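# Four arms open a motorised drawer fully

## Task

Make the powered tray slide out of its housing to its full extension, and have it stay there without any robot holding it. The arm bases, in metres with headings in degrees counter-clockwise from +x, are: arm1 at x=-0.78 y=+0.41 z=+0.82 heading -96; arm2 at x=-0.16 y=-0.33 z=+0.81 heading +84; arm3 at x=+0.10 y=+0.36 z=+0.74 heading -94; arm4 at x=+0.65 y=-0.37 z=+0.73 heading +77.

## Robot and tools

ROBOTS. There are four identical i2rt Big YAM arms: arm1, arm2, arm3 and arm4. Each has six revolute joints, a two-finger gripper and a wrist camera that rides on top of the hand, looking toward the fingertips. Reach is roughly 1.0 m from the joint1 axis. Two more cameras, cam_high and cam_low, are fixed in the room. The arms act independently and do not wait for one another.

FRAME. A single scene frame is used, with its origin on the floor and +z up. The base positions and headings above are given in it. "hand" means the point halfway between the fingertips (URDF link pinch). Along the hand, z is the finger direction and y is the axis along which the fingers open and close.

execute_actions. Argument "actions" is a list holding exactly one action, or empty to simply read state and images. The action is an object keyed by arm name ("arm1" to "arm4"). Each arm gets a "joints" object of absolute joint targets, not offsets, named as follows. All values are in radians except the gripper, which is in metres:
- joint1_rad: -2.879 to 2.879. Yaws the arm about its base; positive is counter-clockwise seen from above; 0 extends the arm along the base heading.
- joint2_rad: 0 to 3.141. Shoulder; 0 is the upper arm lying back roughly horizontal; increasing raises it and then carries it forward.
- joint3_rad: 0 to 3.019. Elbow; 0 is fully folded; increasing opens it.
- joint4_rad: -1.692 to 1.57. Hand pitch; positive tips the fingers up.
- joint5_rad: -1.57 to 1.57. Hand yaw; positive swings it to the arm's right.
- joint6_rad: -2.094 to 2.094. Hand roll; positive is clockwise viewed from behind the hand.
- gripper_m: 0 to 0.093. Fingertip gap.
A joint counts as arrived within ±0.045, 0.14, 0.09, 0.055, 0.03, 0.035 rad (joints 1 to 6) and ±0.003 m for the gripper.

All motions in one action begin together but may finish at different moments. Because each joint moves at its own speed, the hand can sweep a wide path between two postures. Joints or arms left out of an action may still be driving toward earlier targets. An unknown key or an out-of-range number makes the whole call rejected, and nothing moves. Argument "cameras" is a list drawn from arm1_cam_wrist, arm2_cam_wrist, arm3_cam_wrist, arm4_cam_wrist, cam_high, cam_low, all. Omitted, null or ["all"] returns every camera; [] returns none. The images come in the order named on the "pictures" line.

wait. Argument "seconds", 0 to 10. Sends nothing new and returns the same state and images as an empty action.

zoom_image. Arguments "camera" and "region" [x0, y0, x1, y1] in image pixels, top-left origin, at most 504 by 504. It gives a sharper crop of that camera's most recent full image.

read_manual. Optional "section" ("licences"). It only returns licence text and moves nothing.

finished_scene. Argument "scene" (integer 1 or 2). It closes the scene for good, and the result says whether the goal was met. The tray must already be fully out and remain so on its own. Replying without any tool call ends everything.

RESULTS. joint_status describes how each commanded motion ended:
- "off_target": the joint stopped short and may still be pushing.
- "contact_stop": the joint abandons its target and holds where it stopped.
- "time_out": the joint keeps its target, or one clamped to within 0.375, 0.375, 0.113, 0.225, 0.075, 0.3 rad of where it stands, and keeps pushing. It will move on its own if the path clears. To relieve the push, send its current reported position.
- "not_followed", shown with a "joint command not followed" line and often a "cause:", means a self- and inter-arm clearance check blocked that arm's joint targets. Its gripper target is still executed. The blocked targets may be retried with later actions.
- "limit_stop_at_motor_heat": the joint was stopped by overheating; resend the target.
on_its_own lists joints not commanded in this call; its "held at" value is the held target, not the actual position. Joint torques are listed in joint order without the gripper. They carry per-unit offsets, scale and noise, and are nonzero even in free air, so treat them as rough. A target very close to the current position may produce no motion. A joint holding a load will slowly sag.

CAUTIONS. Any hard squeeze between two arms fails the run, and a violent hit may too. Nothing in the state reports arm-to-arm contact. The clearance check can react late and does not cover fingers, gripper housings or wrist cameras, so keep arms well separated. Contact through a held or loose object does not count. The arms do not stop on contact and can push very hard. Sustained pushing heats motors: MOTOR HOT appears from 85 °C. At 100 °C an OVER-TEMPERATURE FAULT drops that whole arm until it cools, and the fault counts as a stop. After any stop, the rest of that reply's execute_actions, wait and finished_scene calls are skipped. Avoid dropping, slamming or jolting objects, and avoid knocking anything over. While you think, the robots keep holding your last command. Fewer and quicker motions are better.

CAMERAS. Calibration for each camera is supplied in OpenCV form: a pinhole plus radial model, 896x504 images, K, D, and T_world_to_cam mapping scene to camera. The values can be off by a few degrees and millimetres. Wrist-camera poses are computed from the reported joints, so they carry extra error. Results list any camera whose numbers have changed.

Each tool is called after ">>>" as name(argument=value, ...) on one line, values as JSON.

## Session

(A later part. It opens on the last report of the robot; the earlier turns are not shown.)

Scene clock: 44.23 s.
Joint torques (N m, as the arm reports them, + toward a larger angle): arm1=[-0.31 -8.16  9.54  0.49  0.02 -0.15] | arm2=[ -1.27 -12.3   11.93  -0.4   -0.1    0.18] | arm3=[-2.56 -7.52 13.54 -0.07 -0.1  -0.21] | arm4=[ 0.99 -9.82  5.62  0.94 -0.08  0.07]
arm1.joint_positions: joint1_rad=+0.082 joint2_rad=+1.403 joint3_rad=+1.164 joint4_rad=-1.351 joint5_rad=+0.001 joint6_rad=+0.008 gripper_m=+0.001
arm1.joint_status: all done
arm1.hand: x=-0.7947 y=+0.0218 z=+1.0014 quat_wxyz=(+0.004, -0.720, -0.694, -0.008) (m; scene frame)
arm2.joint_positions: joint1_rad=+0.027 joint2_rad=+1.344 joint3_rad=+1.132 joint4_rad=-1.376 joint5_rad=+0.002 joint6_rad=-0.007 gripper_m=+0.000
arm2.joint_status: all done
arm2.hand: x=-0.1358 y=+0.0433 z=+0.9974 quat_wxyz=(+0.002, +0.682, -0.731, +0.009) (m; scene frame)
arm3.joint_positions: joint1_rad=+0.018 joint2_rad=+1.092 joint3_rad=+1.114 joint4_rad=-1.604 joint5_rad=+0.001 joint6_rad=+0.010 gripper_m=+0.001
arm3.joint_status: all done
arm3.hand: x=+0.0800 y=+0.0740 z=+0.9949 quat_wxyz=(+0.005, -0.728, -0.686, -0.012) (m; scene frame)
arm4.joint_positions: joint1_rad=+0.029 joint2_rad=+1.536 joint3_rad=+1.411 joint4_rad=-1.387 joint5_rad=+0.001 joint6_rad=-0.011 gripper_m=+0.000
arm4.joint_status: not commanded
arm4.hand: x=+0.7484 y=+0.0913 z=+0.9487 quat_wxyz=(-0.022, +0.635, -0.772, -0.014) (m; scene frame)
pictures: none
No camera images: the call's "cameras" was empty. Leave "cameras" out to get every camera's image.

>>> execute_actions(actions=[{"arm1": {"joints": {"joint1_rad": 0.594, "joint2_rad": 1.519, "joint3_rad": 1.32, "joint4_rad": -1.36}}, "arm2": {"joints": {"joint1_rad": 0.592, "joint2_rad": 1.404, "joint3_rad": 1.22, "joint4_rad": -1.375}}, "arm3": {"joints": {"joint1_rad": 0.70, "joint2_rad": 1.248, "joint3_rad": 1.26, "joint4_rad": -1.57}}}], cameras=["arm1_cam_wrist", "arm2_cam_wrist", "arm3_cam_wrist"])

Scene clock: 46.90 s.
Joint torques (N m, as the arm reports them, + toward a larger angle): arm1=[  0.04 -10.09  10.14   0.7    0.04  -0.14] | arm2=[ -0.24 -11.04  12.85   0.27  -0.08   0.19] | arm3=[ -0.69 -10.52  13.44   0.74  -0.1   -0.2 ] | arm4=[ 0.97 -9.81  5.62  0.95 -0.07  0.06]
arm1.joint_positions: joint1_rad=+0.600 joint2_rad=+1.521 joint3_rad=+1.274 joint4_rad=-1.357 joint5_rad=+0.001 joint6_rad=+0.007 gripper_m=+0.001
arm1.joint_status: all done
arm1.hand: x=-0.5801 y=+0.0313 z=+0.9970 quat_wxyz=(+0.011, -0.518, -0.855, -0.008) (m; scene frame)
arm2.joint_positions: joint1_rad=+0.589 joint2_rad=+1.380 joint3_rad=+1.184 joint4_rad=-1.376 joint5_rad=+0.001 joint6_rad=-0.007 gripper_m=+0.000
arm2.joint_status: all done
arm2.hand: x=-0.3469 y=+0.0182 z=+1.0013 quat_wxyz=(-0.003, +0.858, -0.513, +0.004) (m; scene frame)
arm3.joint_positions: joint1_rad=+0.695 joint2_rad=+1.249 joint3_rad=+1.226 joint4_rad=-1.575 joint5_rad=+0.000 joint6_rad=+0.009 gripper_m=+0.001
arm3.joint_status: all done
arm3.hand: x=+0.2949 y=+0.0832 z=+0.9936 quat_wxyz=(+0.010, -0.459, -0.888, -0.014) (m; scene frame)
arm4.joint_positions: joint1_rad=+0.029 joint2_rad=+1.536 joint3_rad=+1.411 joint4_rad=-1.387 joint5_rad=+0.001 joint6_rad=-0.011 gripper_m=+0.000
arm4.joint_status: not commanded
arm4.hand: x=+0.7484 y=+0.0913 z=+0.9487 quat_wxyz=(-0.022, +0.635, -0.772, -0.014) (m; scene frame)
pictures: arm1_cam_wrist, arm2_cam_wrist, arm3_cam_wrist
camera_calibration (this result's frames):
arm1_cam_wrist: T_world_to_cam=[[-0.885747, -0.46395, -0.0142283, -0.486238], [-0.374521, 0.696236, 0.612364, -0.845409], [-0.2742, 0.547729, -0.790448, 0.732726], [0, 0, 0, 1]] pos_world=[-0.546394, -0.0383212, 1.08996]
arm2_cam_wrist: T_world_to_cam=[[0.877197, 0.479587, 0.0228338, 0.270815], [0.373378, -0.711288, 0.595533, -0.449597], [0.301851, -0.513874, -0.803006, 1.0458], [0, 0, 0, 1]] pos_world=[-0.385364, 0.087736, 1.10135]
arm3_cam_wrist: T_world_to_cam=[[-0.8164, -0.577168, -0.0191945, 0.304659], [-0.464494, 0.636549, 0.615671, -0.526627], [-0.343127, 0.511549, -0.78777, 0.969127], [0, 0, 0, 1]] pos_world=[0.336642, 0.0153067, 1.09353]
Images, in order (width x height): arm1_cam_wrist 896x504, arm2_cam_wrist 896x504, arm3_cam_wrist 896x504.

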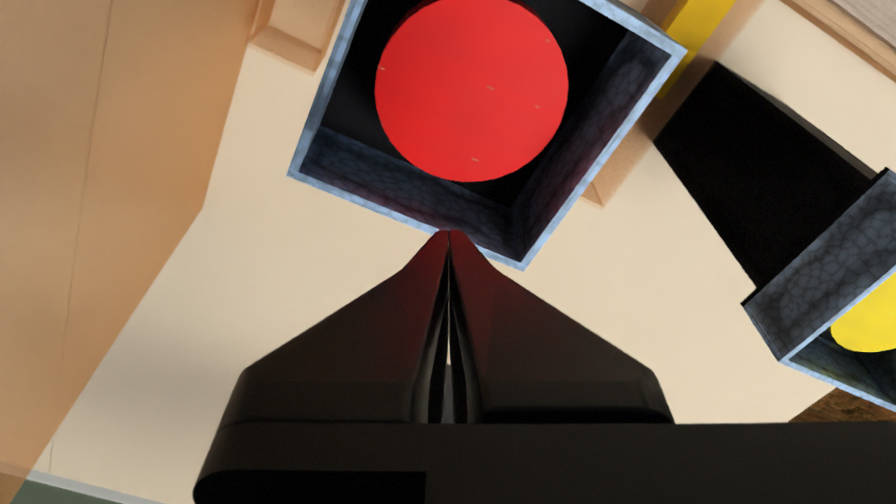

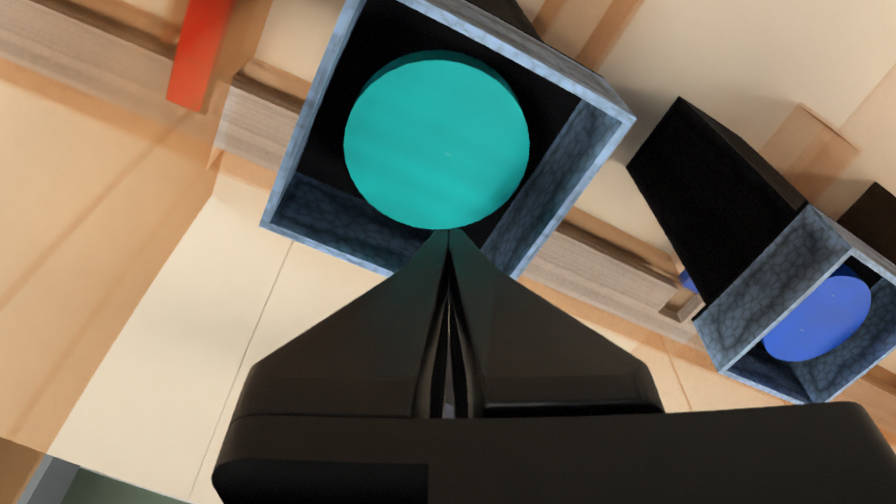

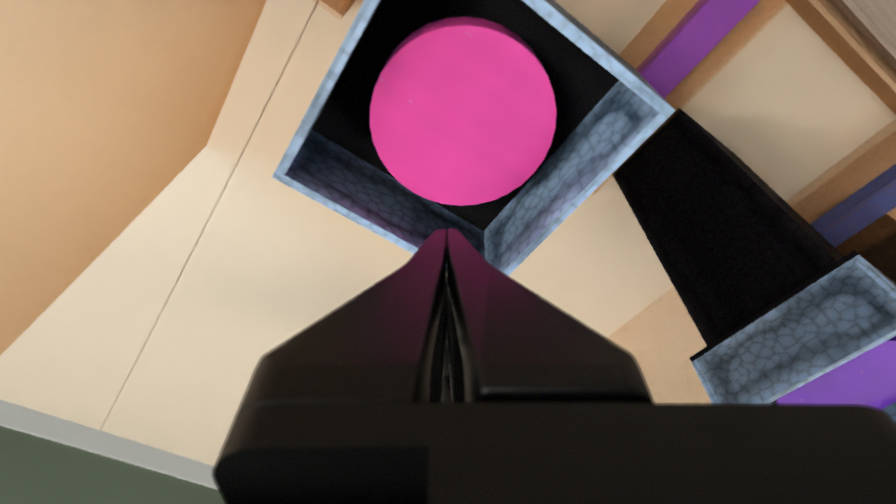

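>>> execute_actions(actions=[{"arm1": {"joints": {"joint1_rad": 0.585, "joint2_rad": 1.615, "joint3_rad": 1.153, "joint4_rad": -1.110}}, "arm2": {"joints": {"joint1_rad": 0.598, "joint2_rad": 1.470, "joint3_rad": 1.005, "joint4_rad": -1.106}}, "arm3": {"joints": {"joint1_rad": 0.685, "joint2_rad": 1.294, "joint3_rad": 1.011, "joint4_rad": -1.288}}}], cameras=["arm1_cam_wrist", "arm2_cam_wrist", "arm3_cam_wrist"])

Scene clock: 49.77 s.
Joint torques (N m, as the arm reports them, + toward a larger angle): arm1=[-0.17 -8.83  5.9   1.92  0.02 -0.14] | arm2=[ 0.3  -8.49  5.77  2.28 -0.08  0.19] | arm3=[-2.2  -6.21  6.18  2.2  -0.09 -0.21] | arm4=[ 0.96 -9.82  5.61  0.96 -0.08  0.07]
arm1.joint_positions: joint1_rad=+0.591 joint2_rad=+1.586 joint3_rad=+1.171 joint4_rad=-1.132 joint5_rad=+0.001 joint6_rad=+0.007 gripper_m=+0.000
arm1.joint_status: all done
arm1.hand: x=-0.5748 y=+0.0135 z=+0.9321 quat_wxyz=(-0.013, -0.522, -0.853, +0.006) (m; scene frame)
arm2.joint_positions: joint1_rad=+0.589 joint2_rad=+1.414 joint3_rad=+1.050 joint4_rad=-1.145 joint5_rad=+0.001 joint6_rad=-0.007 gripper_m=+0.000
arm2.joint_status: all done
arm2.hand: x=-0.3516 y=+0.0282 z=+0.9406 quat_wxyz=(-0.020, +0.858, -0.513, -0.023) (m; scene frame)
arm3.joint_positions: joint1_rad=+0.695 joint2_rad=+1.233 joint3_rad=+1.065 joint4_rad=-1.320 joint5_rad=+0.000 joint6_rad=+0.009 gripper_m=+0.001
arm3.joint_status: all done
arm3.hand: x=+0.3048 y=+0.0713 z=+0.9382 quat_wxyz=(-0.039, -0.459, -0.888, +0.010) (m; scene frame)
arm4.joint_positions: joint1_rad=+0.029 joint2_rad=+1.536 joint3_rad=+1.411 joint4_rad=-1.387 joint5_rad=+0.001 joint6_rad=-0.011 gripper_m=+0.000
arm4.joint_status: not commanded
arm4.hand: x=+0.7484 y=+0.0913 z=+0.9487 quat_wxyz=(-0.022, +0.635, -0.772, -0.014) (m; scene frame)
pictures: arm1_cam_wrist, arm2_cam_wrist, arm3_cam_wrist
camera_calibration (this result's frames):
arm1_cam_wrist: T_world_to_cam=[[-0.889528, -0.456657, -0.0142734, -0.493008], [-0.383339, 0.728986, 0.567124, -0.754679], [-0.248576, 0.509945, -0.823508, 0.73872], [0, 0, 0, 1]] pos_world=[-0.544215, -0.0516912, 1.0293]
arm2_cam_wrist: T_world_to_cam=[[0.877619, 0.478773, 0.0237115, 0.270837], [0.391057, -0.743686, 0.542223, -0.347215], [0.277235, -0.466593, -0.8399, 1.02835], [0, 0, 0, 1]] pos_world=[-0.387006, 0.0919338, 1.04556]
arm3_cam_wrist: T_world_to_cam=[[-0.816153, -0.577462, -0.0207724, 0.306176], [-0.500255, 0.688128, 0.525571, -0.388667], [-0.289203, 0.439338, -0.850496, 0.982557], [0, 0, 0, 1]] pos_world=[0.339613, 0.0125831, 1.04629]
Images, in order (width x height): arm1_cam_wrist 896x504, arm2_cam_wrist 896x504, arm3_cam_wrist 896x504.

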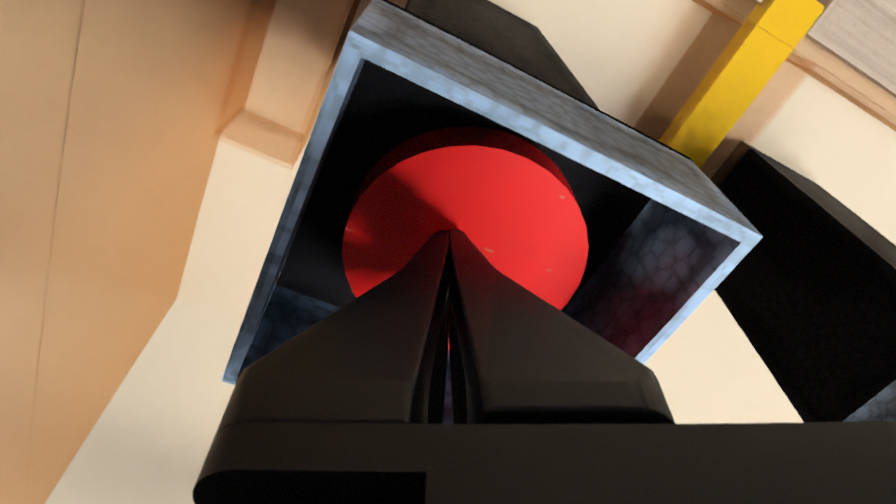

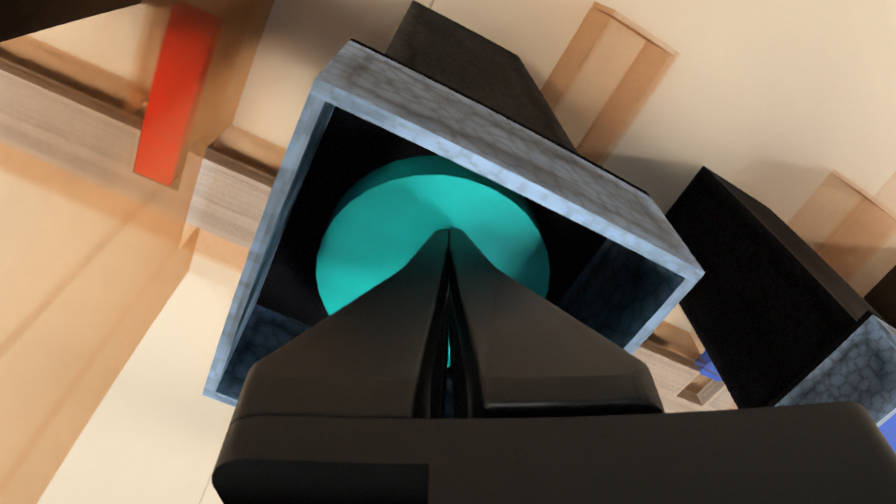

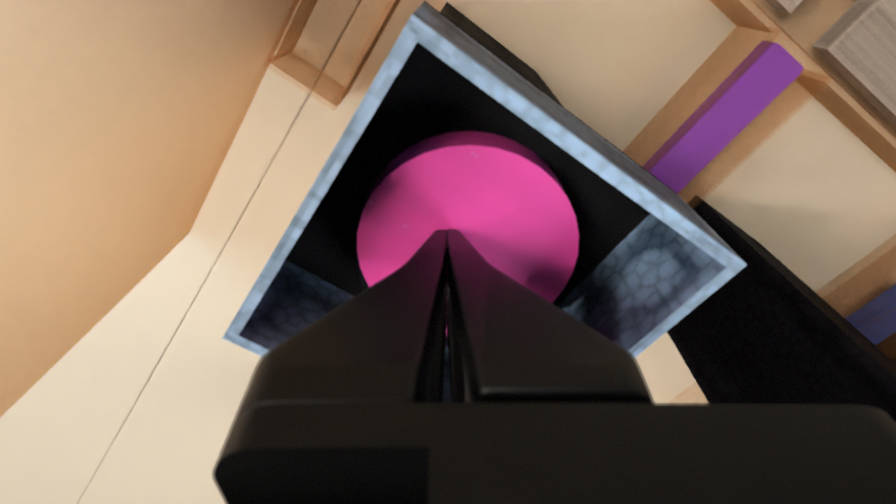

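>>> wait(seconds=4)

Scene clock: 54.07 s.
Joint torques (N m, as the arm reports them, + toward a larger angle): arm1=[-0.13 -8.51  5.94  1.87  0.03 -0.16] | arm2=[ 0.   -8.37  5.79  2.25 -0.12  0.18] | arm3=[-2.25 -6.17  6.17  2.21 -0.09 -0.2 ] | arm4=[ 0.99 -9.82  5.6   0.94 -0.08  0.06]
arm1.joint_positions: joint1_rad=+0.591 joint2_rad=+1.586 joint3_rad=+1.171 joint4_rad=-1.132 joint5_rad=+0.001 joint6_rad=+0.007 gripper_m=+0.000
arm1.joint_status: all done
arm1.hand: x=-0.5748 y=+0.0135 z=+0.9321 quat_wxyz=(-0.013, -0.522, -0.853, +0.006) (m; scene frame)
arm2.joint_positions: joint1_rad=+0.589 joint2_rad=+1.414 joint3_rad=+1.050 joint4_rad=-1.145 joint5_rad=+0.001 joint6_rad=-0.007 gripper_m=+0.000
arm2.joint_status: all done
arm2.hand: x=-0.3516 y=+0.0282 z=+0.9406 quat_wxyz=(-0.020, +0.858, -0.513, -0.023) (m; scene frame)
arm3.joint_positions: joint1_rad=+0.695 joint2_rad=+1.233 joint3_rad=+1.065 joint4_rad=-1.320 joint5_rad=+0.000 joint6_rad=+0.009 gripper_m=+0.001
arm3.joint_status: all done
arm3.hand: x=+0.3048 y=+0.0713 z=+0.9382 quat_wxyz=(-0.039, -0.459, -0.888, +0.010) (m; scene frame)
arm4.joint_positions: joint1_rad=+0.029 joint2_rad=+1.536 joint3_rad=+1.411 joint4_rad=-1.387 joint5_rad=+0.001 joint6_rad=-0.011 gripper_m=+0.000
arm4.joint_status: not commanded
arm4.hand: x=+0.7484 y=+0.0913 z=+0.9487 quat_wxyz=(-0.022, +0.635, -0.772, -0.014) (m; scene frame)
wait: 4.00 s; at rest from the start
pictures: arm1_cam_wrist, arm2_cam_wrist, arm3_cam_wrist, arm4_cam_wrist, cam_high, cam_low
camera_calibration (this result's frames):
arm1_cam_wrist: T_world_to_cam=[[-0.889528, -0.456657, -0.0142734, -0.493008], [-0.383339, 0.728986, 0.567124, -0.754679], [-0.248576, 0.509945, -0.823508, 0.73872], [0, 0, 0, 1]] pos_world=[-0.544215, -0.0516912, 1.0293]
arm2_cam_wrist: T_world_to_cam=[[0.877619, 0.478773, 0.0237115, 0.270837], [0.391057, -0.743686, 0.542223, -0.347215], [0.277235, -0.466593, -0.8399, 1.02835], [0, 0, 0, 1]] pos_world=[-0.387006, 0.0919338, 1.04556]
arm3_cam_wrist: T_world_to_cam=[[-0.816153, -0.577462, -0.0207724, 0.306176], [-0.500255, 0.688128, 0.525571, -0.388667], [-0.289203, 0.439338, -0.850496, 0.982557], [0, 0, 0, 1]] pos_world=[0.339613, 0.0125831, 1.04629]
arm4_cam_wrist: T_world_to_cam=[[0.981534, -0.190538, 0.016942, -0.735144], [-0.168352, -0.818391, 0.549448, -0.314714], [-0.0908257, -0.542154, -0.835356, 1.0345], [0, 0, 0, 1]] pos_world=[0.762545, 0.163229, 1.04955]
Images, in order (width x height): arm1_cam_wrist 896x504, arm2_cam_wrist 896x504, arm3_cam_wrist 896x504, arm4_cam_wrist 896x504, cam_high 896x504, cam_low 896x504.

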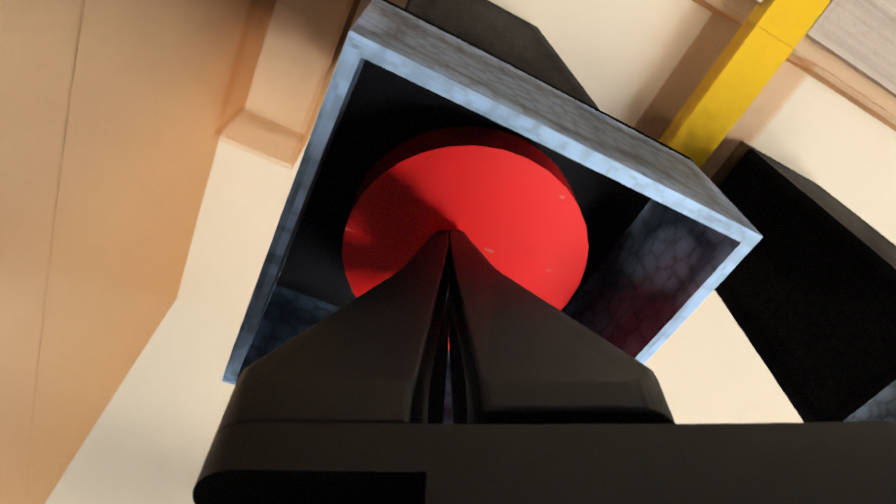

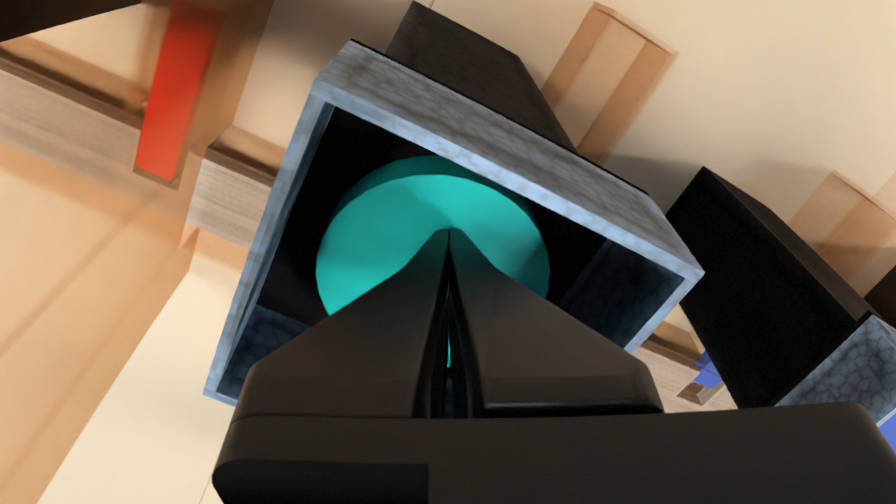

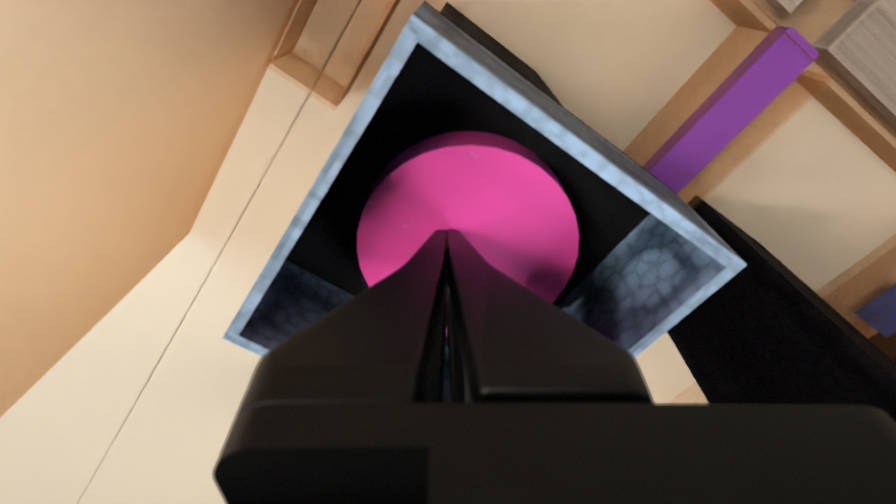

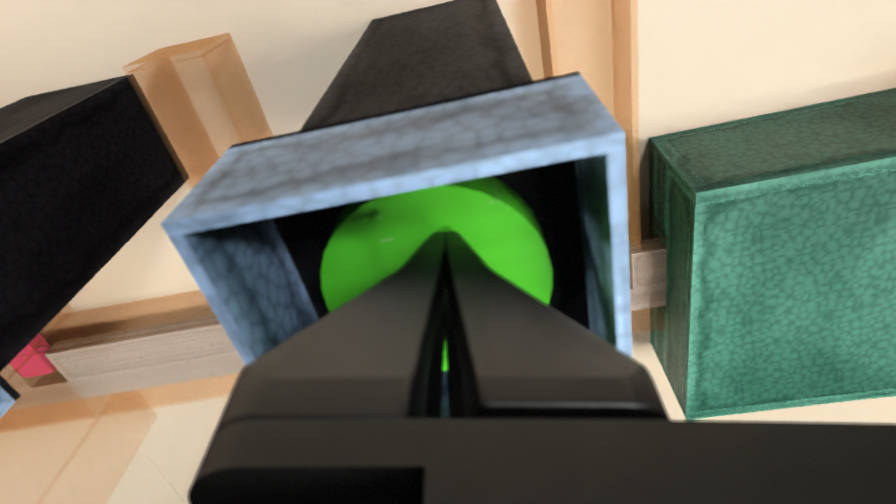

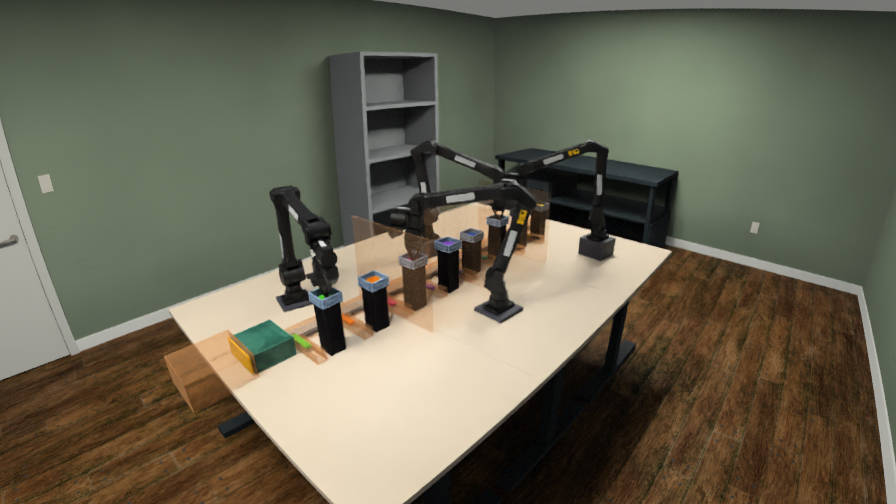

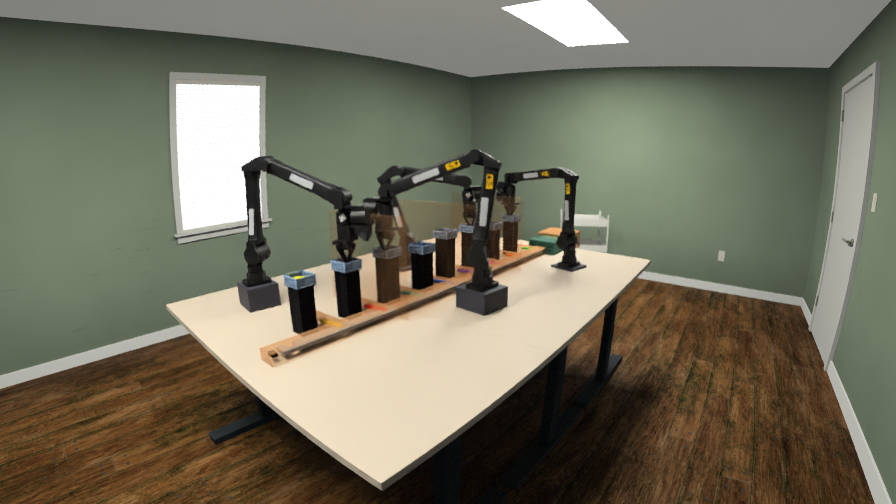

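>>> execute_actions(actions=[], cameras=["arm1_cam_wrist", "arm2_cam_wrist", "arm3_cam_wrist", "arm4_cam_wrist"])

Scene clock: 56.30 s.
Joint torques (N m, as the arm reports them, + toward a larger angle): arm1=[-0.24 -8.75  5.9   1.9   0.02 -0.13] | arm2=[-0.22 -8.3   5.79  2.31 -0.09  0.2 ] | arm3=[-2.12 -6.18  6.19  2.18 -0.08 -0.21] | arm4=[ 0.95 -9.82  5.61  0.95 -0.08  0.06]
arm1.joint_positions: joint1_rad=+0.591 joint2_rad=+1.586 joint3_rad=+1.171 joint4_rad=-1.132 joint5_rad=+0.001 joint6_rad=+0.007 gripper_m=+0.000
arm1.joint_status: all done
arm1.hand: x=-0.5748 y=+0.0135 z=+0.9321 quat_wxyz=(-0.013, -0.522, -0.853, +0.006) (m; scene frame)
arm2.joint_positions: joint1_rad=+0.589 joint2_rad=+1.414 joint3_rad=+1.050 joint4_rad=-1.145 joint5_rad=+0.001 joint6_rad=-0.007 gripper_m=+0.000
arm2.joint_status: all done
arm2.hand: x=-0.3516 y=+0.0282 z=+0.9406 quat_wxyz=(-0.020, +0.858, -0.513, -0.023) (m; scene frame)
arm3.joint_positions: joint1_rad=+0.695 joint2_rad=+1.233 joint3_rad=+1.065 joint4_rad=-1.320 joint5_rad=+0.000 joint6_rad=+0.009 gripper_m=+0.001
arm3.joint_status: all done
arm3.hand: x=+0.3048 y=+0.0713 z=+0.9382 quat_wxyz=(-0.039, -0.459, -0.888, +0.010) (m; scene frame)
arm4.joint_positions: joint1_rad=+0.029 joint2_rad=+1.536 joint3_rad=+1.411 joint4_rad=-1.387 joint5_rad=+0.001 joint6_rad=-0.011 gripper_m=+0.000
arm4.joint_status: not commanded
arm4.hand: x=+0.7484 y=+0.0913 z=+0.9487 quat_wxyz=(-0.022, +0.635, -0.772, -0.014) (m; scene frame)
pictures: arm1_cam_wrist, arm2_cam_wrist, arm3_cam_wrist, arm4_cam_wrist
camera_calibration (this result's frames):
arm1_cam_wrist: T_world_to_cam=[[-0.889528, -0.456657, -0.0142734, -0.493008], [-0.383339, 0.728986, 0.567124, -0.754679], [-0.248576, 0.509945, -0.823508, 0.73872], [0, 0, 0, 1]] pos_world=[-0.544215, -0.0516912, 1.0293]
arm2_cam_wrist: T_world_to_cam=[[0.877619, 0.478773, 0.0237115, 0.270837], [0.391057, -0.743686, 0.542223, -0.347215], [0.277235, -0.466593, -0.8399, 1.02835], [0, 0, 0, 1]] pos_world=[-0.387006, 0.0919338, 1.04556]
arm3_cam_wrist: T_world_to_cam=[[-0.816153, -0.577462, -0.0207724, 0.306176], [-0.500255, 0.688128, 0.525571, -0.388667], [-0.289203, 0.439338, -0.850496, 0.982557], [0, 0, 0, 1]] pos_world=[0.339613, 0.0125831, 1.04629]
arm4_cam_wrist: T_world_to_cam=[[0.981534, -0.190538, 0.016942, -0.735144], [-0.168352, -0.818391, 0.549448, -0.314714], [-0.0908257, -0.542154, -0.835356, 1.0345], [0, 0, 0, 1]] pos_world=[0.762545, 0.163229, 1.04955]
Images, in order (width x height): arm1_cam_wrist 896x504, arm2_cam_wrist 896x504, arm3_cam_wrist 896x504, arm4_cam_wrist 896x504.

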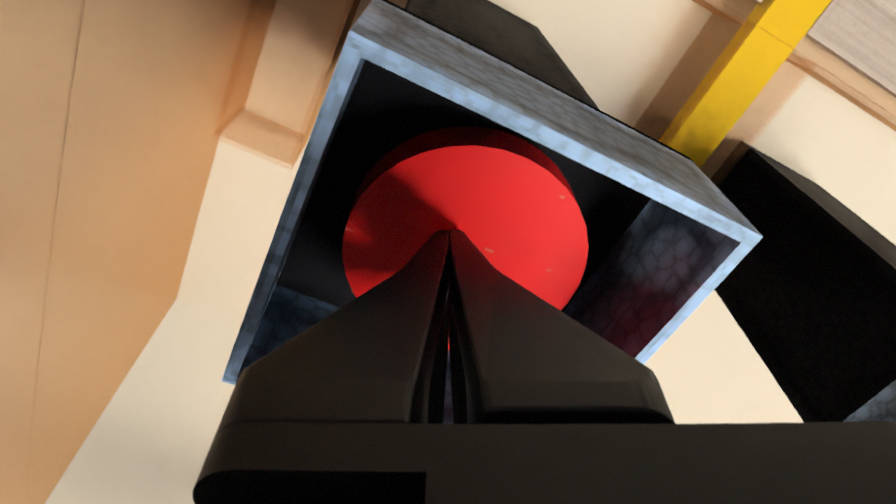

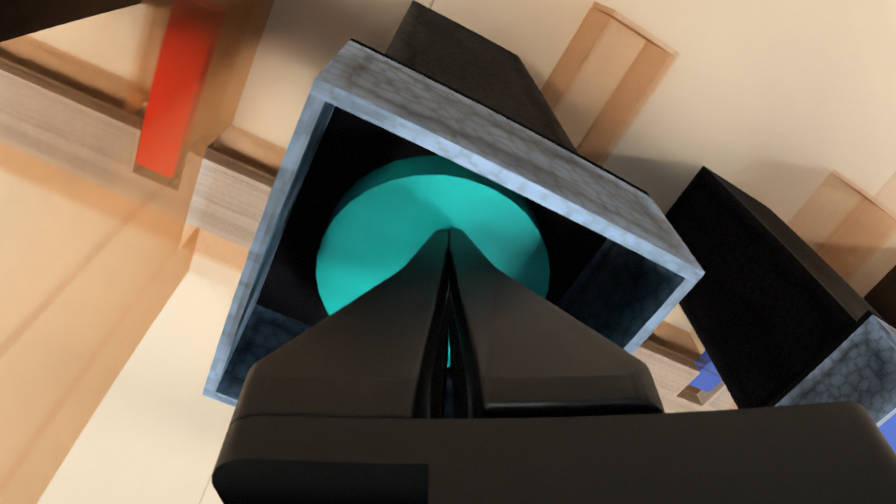

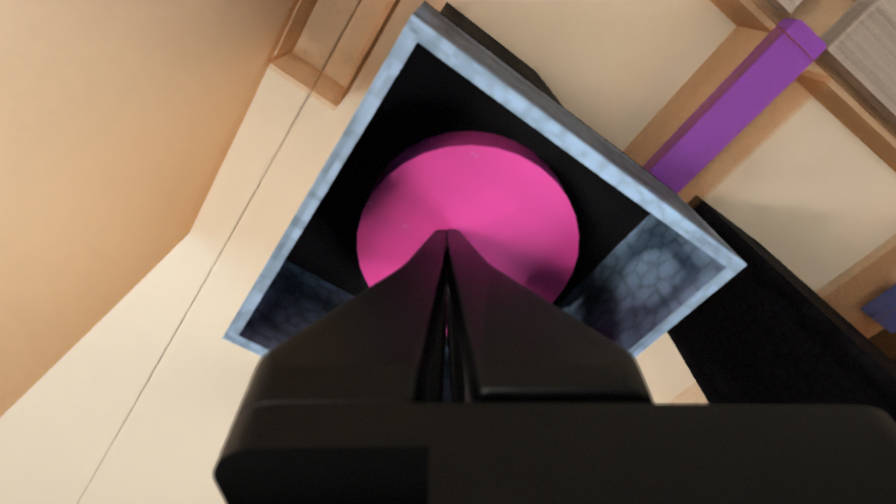

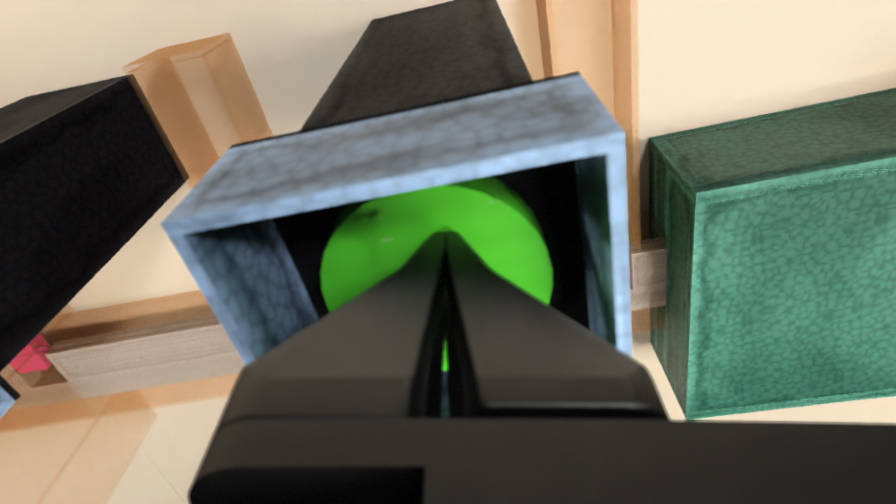

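>>> execute_actions(actions=[], cameras=["cam_high"])

>>> zoom_image(camera="cam_high", region=[280, 300, 400, 370])

Scene clock: 56.57 s.
Joint torques (N m, as the arm reports them, + toward a larger angle): arm1=[ 0.01 -8.69  5.92  1.87  0.03 -0.14] | arm2=[ 0.17 -8.34  5.78  2.09 -0.09  0.18] | arm3=[-2.17 -6.19  6.18  2.24 -0.09 -0.2 ] | arm4=[ 0.9  -9.87  5.61  0.94 -0.08  0.07]
arm1.joint_positions: joint1_rad=+0.591 joint2_rad=+1.586 joint3_rad=+1.171 joint4_rad=-1.132 joint5_rad=+0.001 joint6_rad=+0.007 gripper_m=+0.000
arm1.joint_status: all done
arm1.hand: x=-0.5748 y=+0.0135 z=+0.9321 quat_wxyz=(-0.013, -0.522, -0.853, +0.006) (m; scene frame)
arm2.joint_positions: joint1_rad=+0.589 joint2_rad=+1.414 joint3_rad=+1.050 joint4_rad=-1.145 joint5_rad=+0.001 joint6_rad=-0.007 gripper_m=+0.000
arm2.joint_status: all done
arm2.hand: x=-0.3516 y=+0.0282 z=+0.9406 quat_wxyz=(-0.020, +0.858, -0.513, -0.023) (m; scene frame)
arm3.joint_positions: joint1_rad=+0.695 joint2_rad=+1.233 joint3_rad=+1.065 joint4_rad=-1.320 joint5_rad=+0.000 joint6_rad=+0.009 gripper_m=+0.001
arm3.joint_status: all done
arm3.hand: x=+0.3048 y=+0.0713 z=+0.9382 quat_wxyz=(-0.039, -0.459, -0.888, +0.010) (m; scene frame)
arm4.joint_positions: joint1_rad=+0.029 joint2_rad=+1.536 joint3_rad=+1.411 joint4_rad=-1.387 joint5_rad=+0.001 joint6_rad=-0.011 gripper_m=+0.000
arm4.joint_status: not commanded
arm4.hand: x=+0.7484 y=+0.0913 z=+0.9487 quat_wxyz=(-0.022, +0.635, -0.772, -0.014) (m; scene frame)
pictures: cam_high
Images, in order (width x height): cam_high 896x504.

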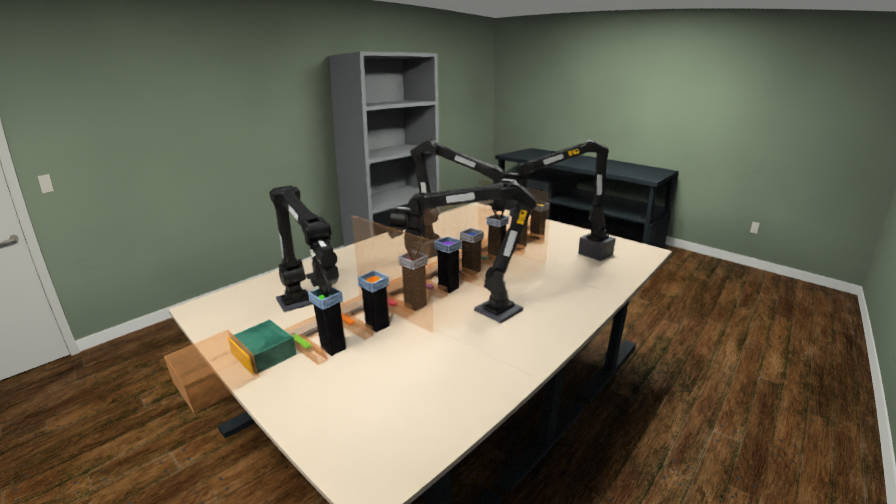

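Region (280, 300, 400, 370) of cam_high's 896x504 image, scaled by 4.200, with more detail than that image has; it fills the top 294 rows of this view, and the rest is white.

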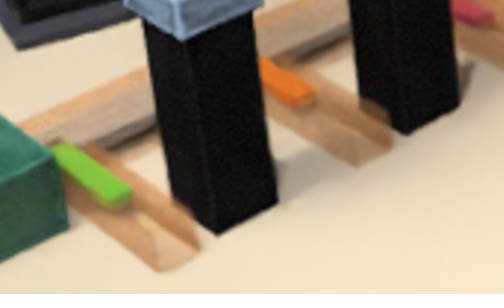

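>>> execute_actions(actions=[], cameras=["arm2_cam_wrist", "arm4_cam_wrist", "arm3_cam_wrist"])

Scene clock: 57.93 s.
Joint torques (N m, as the arm reports them, + toward a larger angle): arm1=[-0.01 -8.53  5.86  1.96  0.02 -0.14] | arm2=[ 0.35 -8.36  5.8   2.1  -0.06  0.17] | arm3=[-2.09 -6.2   6.18  2.24 -0.08 -0.21] | arm4=[ 0.97 -9.81  5.61  0.95 -0.08  0.06]
arm1.joint_positions: joint1_rad=+0.591 joint2_rad=+1.586 joint3_rad=+1.171 joint4_rad=-1.132 joint5_rad=+0.001 joint6_rad=+0.007 gripper_m=+0.000
arm1.joint_status: all done
arm1.hand: x=-0.5748 y=+0.0135 z=+0.9321 quat_wxyz=(-0.013, -0.522, -0.853, +0.006) (m; scene frame)
arm2.joint_positions: joint1_rad=+0.589 joint2_rad=+1.414 joint3_rad=+1.050 joint4_rad=-1.145 joint5_rad=+0.001 joint6_rad=-0.007 gripper_m=+0.000
arm2.joint_status: all done
arm2.hand: x=-0.3516 y=+0.0282 z=+0.9406 quat_wxyz=(-0.020, +0.858, -0.513, -0.023) (m; scene frame)
arm3.joint_positions: joint1_rad=+0.695 joint2_rad=+1.233 joint3_rad=+1.065 joint4_rad=-1.320 joint5_rad=+0.000 joint6_rad=+0.009 gripper_m=+0.001
arm3.joint_status: all done
arm3.hand: x=+0.3048 y=+0.0713 z=+0.9382 quat_wxyz=(-0.039, -0.459, -0.888, +0.010) (m; scene frame)
arm4.joint_positions: joint1_rad=+0.029 joint2_rad=+1.536 joint3_rad=+1.411 joint4_rad=-1.387 joint5_rad=+0.001 joint6_rad=-0.011 gripper_m=+0.000
arm4.joint_status: not commanded
arm4.hand: x=+0.7484 y=+0.0913 z=+0.9487 quat_wxyz=(-0.022, +0.635, -0.772, -0.014) (m; scene frame)
pictures: arm2_cam_wrist, arm3_cam_wrist, arm4_cam_wrist
camera_calibration (this result's frames):
arm2_cam_wrist: T_world_to_cam=[[0.877619, 0.478773, 0.0237115, 0.270837], [0.391057, -0.743686, 0.542223, -0.347215], [0.277235, -0.466593, -0.8399, 1.02835], [0, 0, 0, 1]] pos_world=[-0.387006, 0.0919338, 1.04556]
arm3_cam_wrist: T_world_to_cam=[[-0.816153, -0.577462, -0.0207724, 0.306176], [-0.500255, 0.688128, 0.525571, -0.388667], [-0.289203, 0.439338, -0.850496, 0.982557], [0, 0, 0, 1]] pos_world=[0.339613, 0.0125831, 1.04629]
arm4_cam_wrist: T_world_to_cam=[[0.981534, -0.190538, 0.016942, -0.735144], [-0.168352, -0.818391, 0.549448, -0.314714], [-0.0908257, -0.542154, -0.835356, 1.0345], [0, 0, 0, 1]] pos_world=[0.762545, 0.163229, 1.04955]
Images, in order (width x height): arm2_cam_wrist 896x504, arm3_cam_wrist 896x504, arm4_cam_wrist 896x504.

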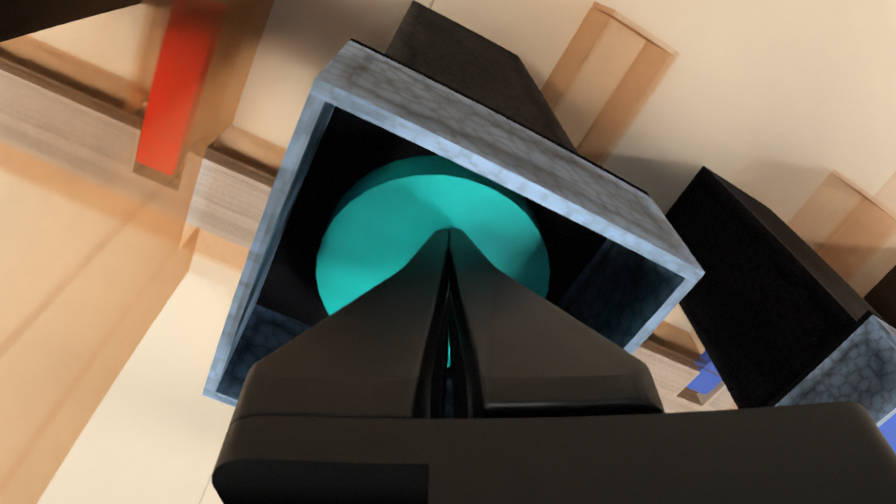

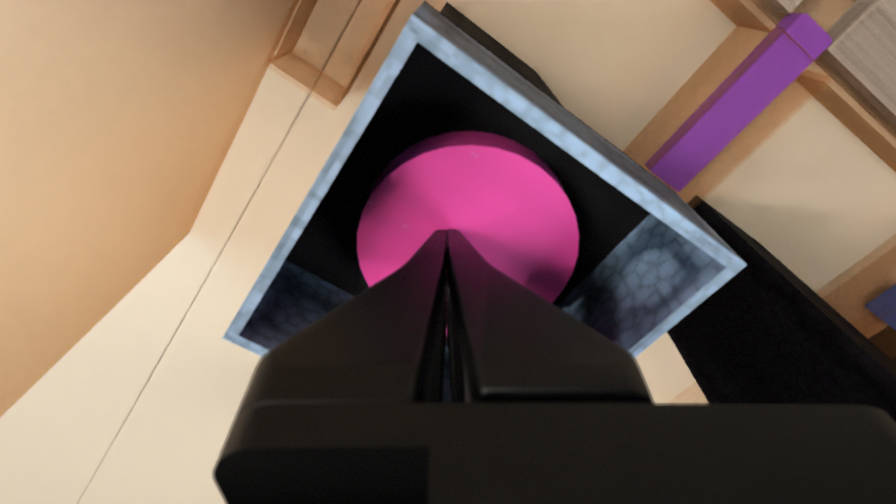

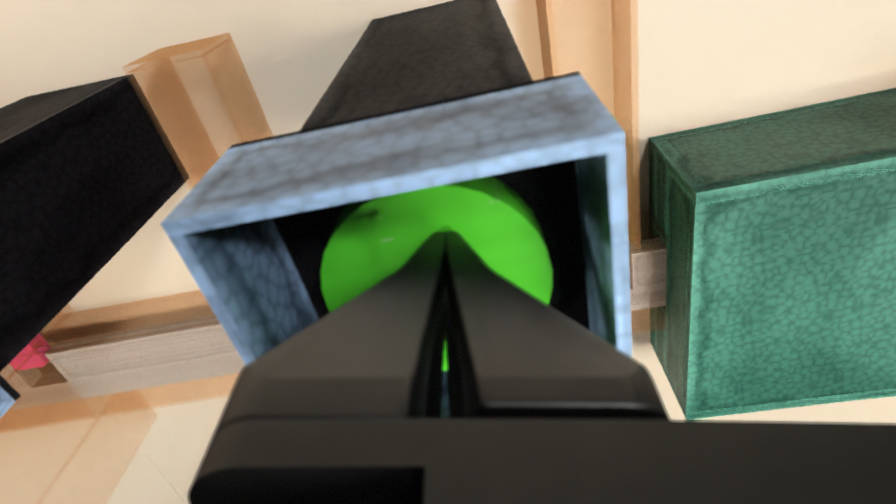

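>>> zoom_image(camera="arm2_cam_wrist", region=[100, 100, 220, 200])

Region (100, 100, 220, 200) of arm2_cam_wrist's 896x504 image, scaled by 4.200, with more detail than that image has.

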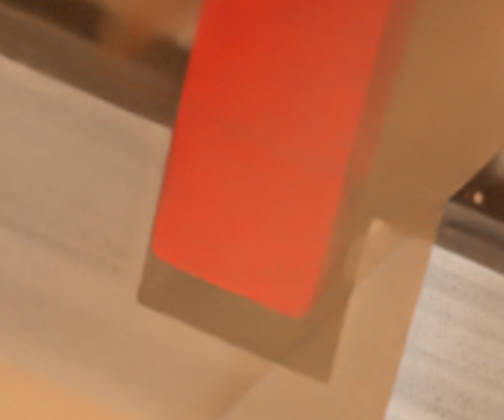

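>>> execute_actions(actions=[], cameras=["arm2_cam_wrist"])

>>> zoom_image(camera="arm2_cam_wrist", region=[100, 100, 220, 200])

Scene clock: 58.70 s.
Joint torques (N m, as the arm reports them, + toward a larger angle): arm1=[-0.08 -8.66  5.89  1.92  0.02 -0.14] | arm2=[ 0.   -8.25  5.77  2.23 -0.1   0.17] | arm3=[-2.3  -6.17  6.19  2.24 -0.09 -0.21] | arm4=[ 0.99 -9.84  5.61  0.95 -0.08  0.07]
arm1.joint_positions: joint1_rad=+0.591 joint2_rad=+1.586 joint3_rad=+1.171 joint4_rad=-1.132 joint5_rad=+0.001 joint6_rad=+0.007 gripper_m=+0.000
arm1.joint_status: all done
arm1.hand: x=-0.5748 y=+0.0135 z=+0.9321 quat_wxyz=(-0.013, -0.522, -0.853, +0.006) (m; scene frame)
arm2.joint_positions: joint1_rad=+0.589 joint2_rad=+1.414 joint3_rad=+1.050 joint4_rad=-1.145 joint5_rad=+0.001 joint6_rad=-0.007 gripper_m=+0.000
arm2.joint_status: all done
arm2.hand: x=-0.3516 y=+0.0282 z=+0.9406 quat_wxyz=(-0.020, +0.858, -0.513, -0.023) (m; scene frame)
arm3.joint_positions: joint1_rad=+0.695 joint2_rad=+1.233 joint3_rad=+1.065 joint4_rad=-1.320 joint5_rad=+0.000 joint6_rad=+0.009 gripper_m=+0.001
arm3.joint_status: all done
arm3.hand: x=+0.3048 y=+0.0713 z=+0.9382 quat_wxyz=(-0.039, -0.459, -0.888, +0.010) (m; scene frame)
arm4.joint_positions: joint1_rad=+0.029 joint2_rad=+1.536 joint3_rad=+1.411 joint4_rad=-1.387 joint5_rad=+0.001 joint6_rad=-0.011 gripper_m=+0.000
arm4.joint_status: not commanded
arm4.hand: x=+0.7484 y=+0.0913 z=+0.9487 quat_wxyz=(-0.022, +0.635, -0.772, -0.014) (m; scene frame)
pictures: arm2_cam_wrist
camera_calibration (this result's frames):
arm2_cam_wrist: T_world_to_cam=[[0.877619, 0.478773, 0.0237115, 0.270837], [0.391057, -0.743686, 0.542223, -0.347215], [0.277235, -0.466593, -0.8399, 1.02835], [0, 0, 0, 1]] pos_world=[-0.387006, 0.0919338, 1.04556]
Images, in order (width x height): arm2_cam_wrist 896x504.

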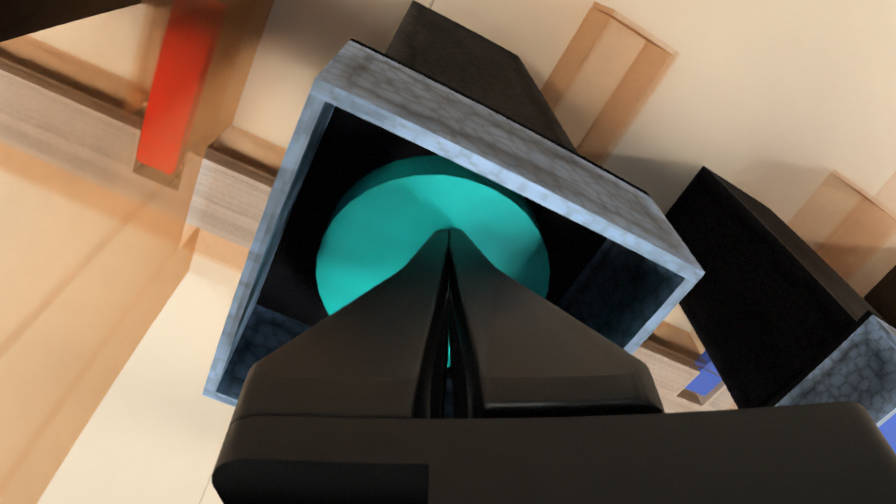

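Region (100, 100, 220, 200) of arm2_cam_wrist's 896x504 image, scaled by 4.200, with more detail than that image has.

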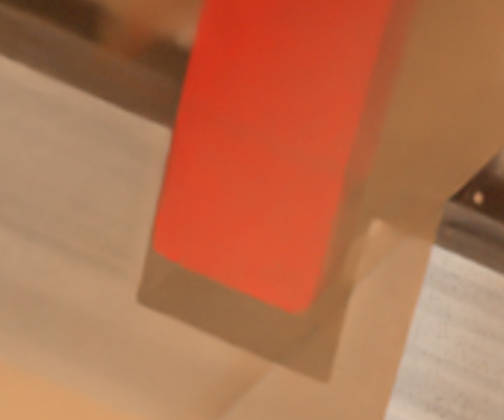

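>>> execute_actions(actions=[{"arm1": {"joints": {"joint2_rad": 1.640, "joint3_rad": 1.126, "joint4_rad": -1.057}}}], cameras=["arm2_cam_wrist"])

>>> zoom_image(camera="arm2_cam_wrist", region=[100, 100, 220, 200])

Scene clock: 59.57 s.
Joint torques (N m, as the arm reports them, + toward a larger angle): arm1=[-0.1  -6.81  4.89  2.43  0.03 -0.15] | arm2=[ 0.08 -8.39  5.67  2.28 -0.08  0.16] | arm3=[-2.29 -6.16  6.16  2.23 -0.09 -0.21] | arm4=[ 0.95 -9.82  5.61  0.96 -0.08  0.06]
arm1.joint_positions: joint1_rad=+0.591 joint2_rad=+1.585 joint3_rad=+1.160 joint4_rad=-1.089 joint5_rad=+0.001 joint6_rad=+0.007 gripper_m=+0.000
arm1.joint_status: all done
arm1.hand: x=-0.5718 y=+0.0078 z=+0.9292 quat_wxyz=(-0.028, -0.521, -0.853, +0.015) (m; scene frame)
arm2.joint_positions: joint1_rad=+0.589 joint2_rad=+1.414 joint3_rad=+1.050 joint4_rad=-1.145 joint5_rad=+0.001 joint6_rad=-0.007 gripper_m=+0.000
arm2.joint_status: not commanded
arm2.hand: x=-0.3516 y=+0.0282 z=+0.9406 quat_wxyz=(-0.020, +0.858, -0.513, -0.023) (m; scene frame)
arm3.joint_positions: joint1_rad=+0.695 joint2_rad=+1.233 joint3_rad=+1.065 joint4_rad=-1.320 joint5_rad=+0.000 joint6_rad=+0.009 gripper_m=+0.001
arm3.joint_status: not commanded
arm3.hand: x=+0.3048 y=+0.0713 z=+0.9382 quat_wxyz=(-0.039, -0.459, -0.888, +0.010) (m; scene frame)
arm4.joint_positions: joint1_rad=+0.029 joint2_rad=+1.536 joint3_rad=+1.411 joint4_rad=-1.387 joint5_rad=+0.001 joint6_rad=-0.011 gripper_m=+0.000
arm4.joint_status: not commanded
arm4.hand: x=+0.7484 y=+0.0913 z=+0.9487 quat_wxyz=(-0.022, +0.635, -0.772, -0.014) (m; scene frame)
pictures: arm2_cam_wrist
camera_calibration (this result's frames):
arm2_cam_wrist: T_world_to_cam=[[0.877619, 0.478773, 0.0237115, 0.270837], [0.391057, -0.743686, 0.542223, -0.347215], [0.277235, -0.466593, -0.8399, 1.02835], [0, 0, 0, 1]] pos_world=[-0.387006, 0.0919338, 1.04556]
Images, in order (width x height): arm2_cam_wrist 896x504.

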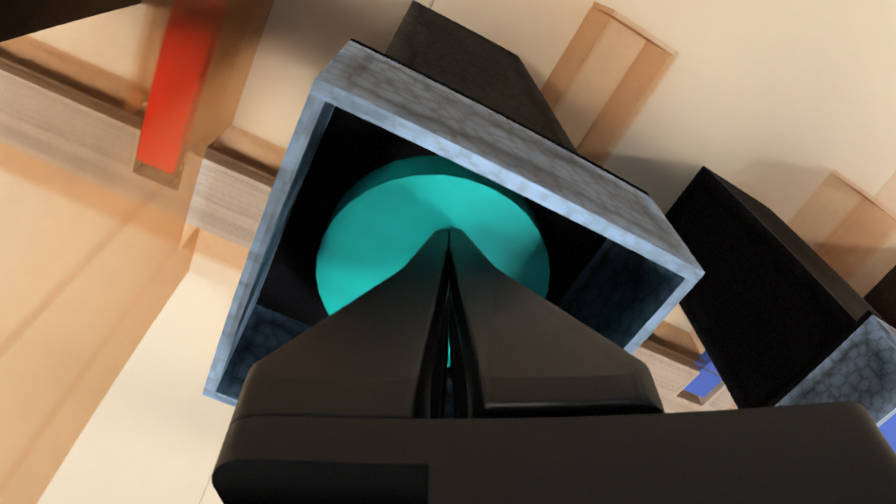

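Region (100, 100, 220, 200) of arm2_cam_wrist's 896x504 image, scaled by 4.200, with more detail than that image has.

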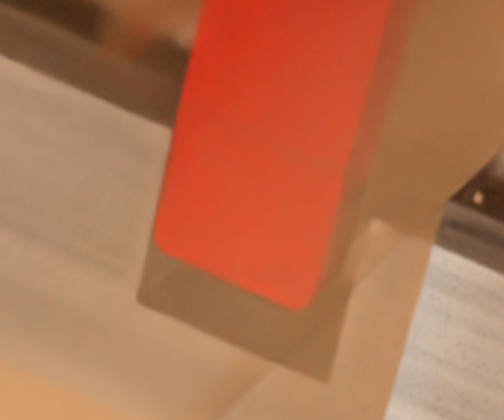

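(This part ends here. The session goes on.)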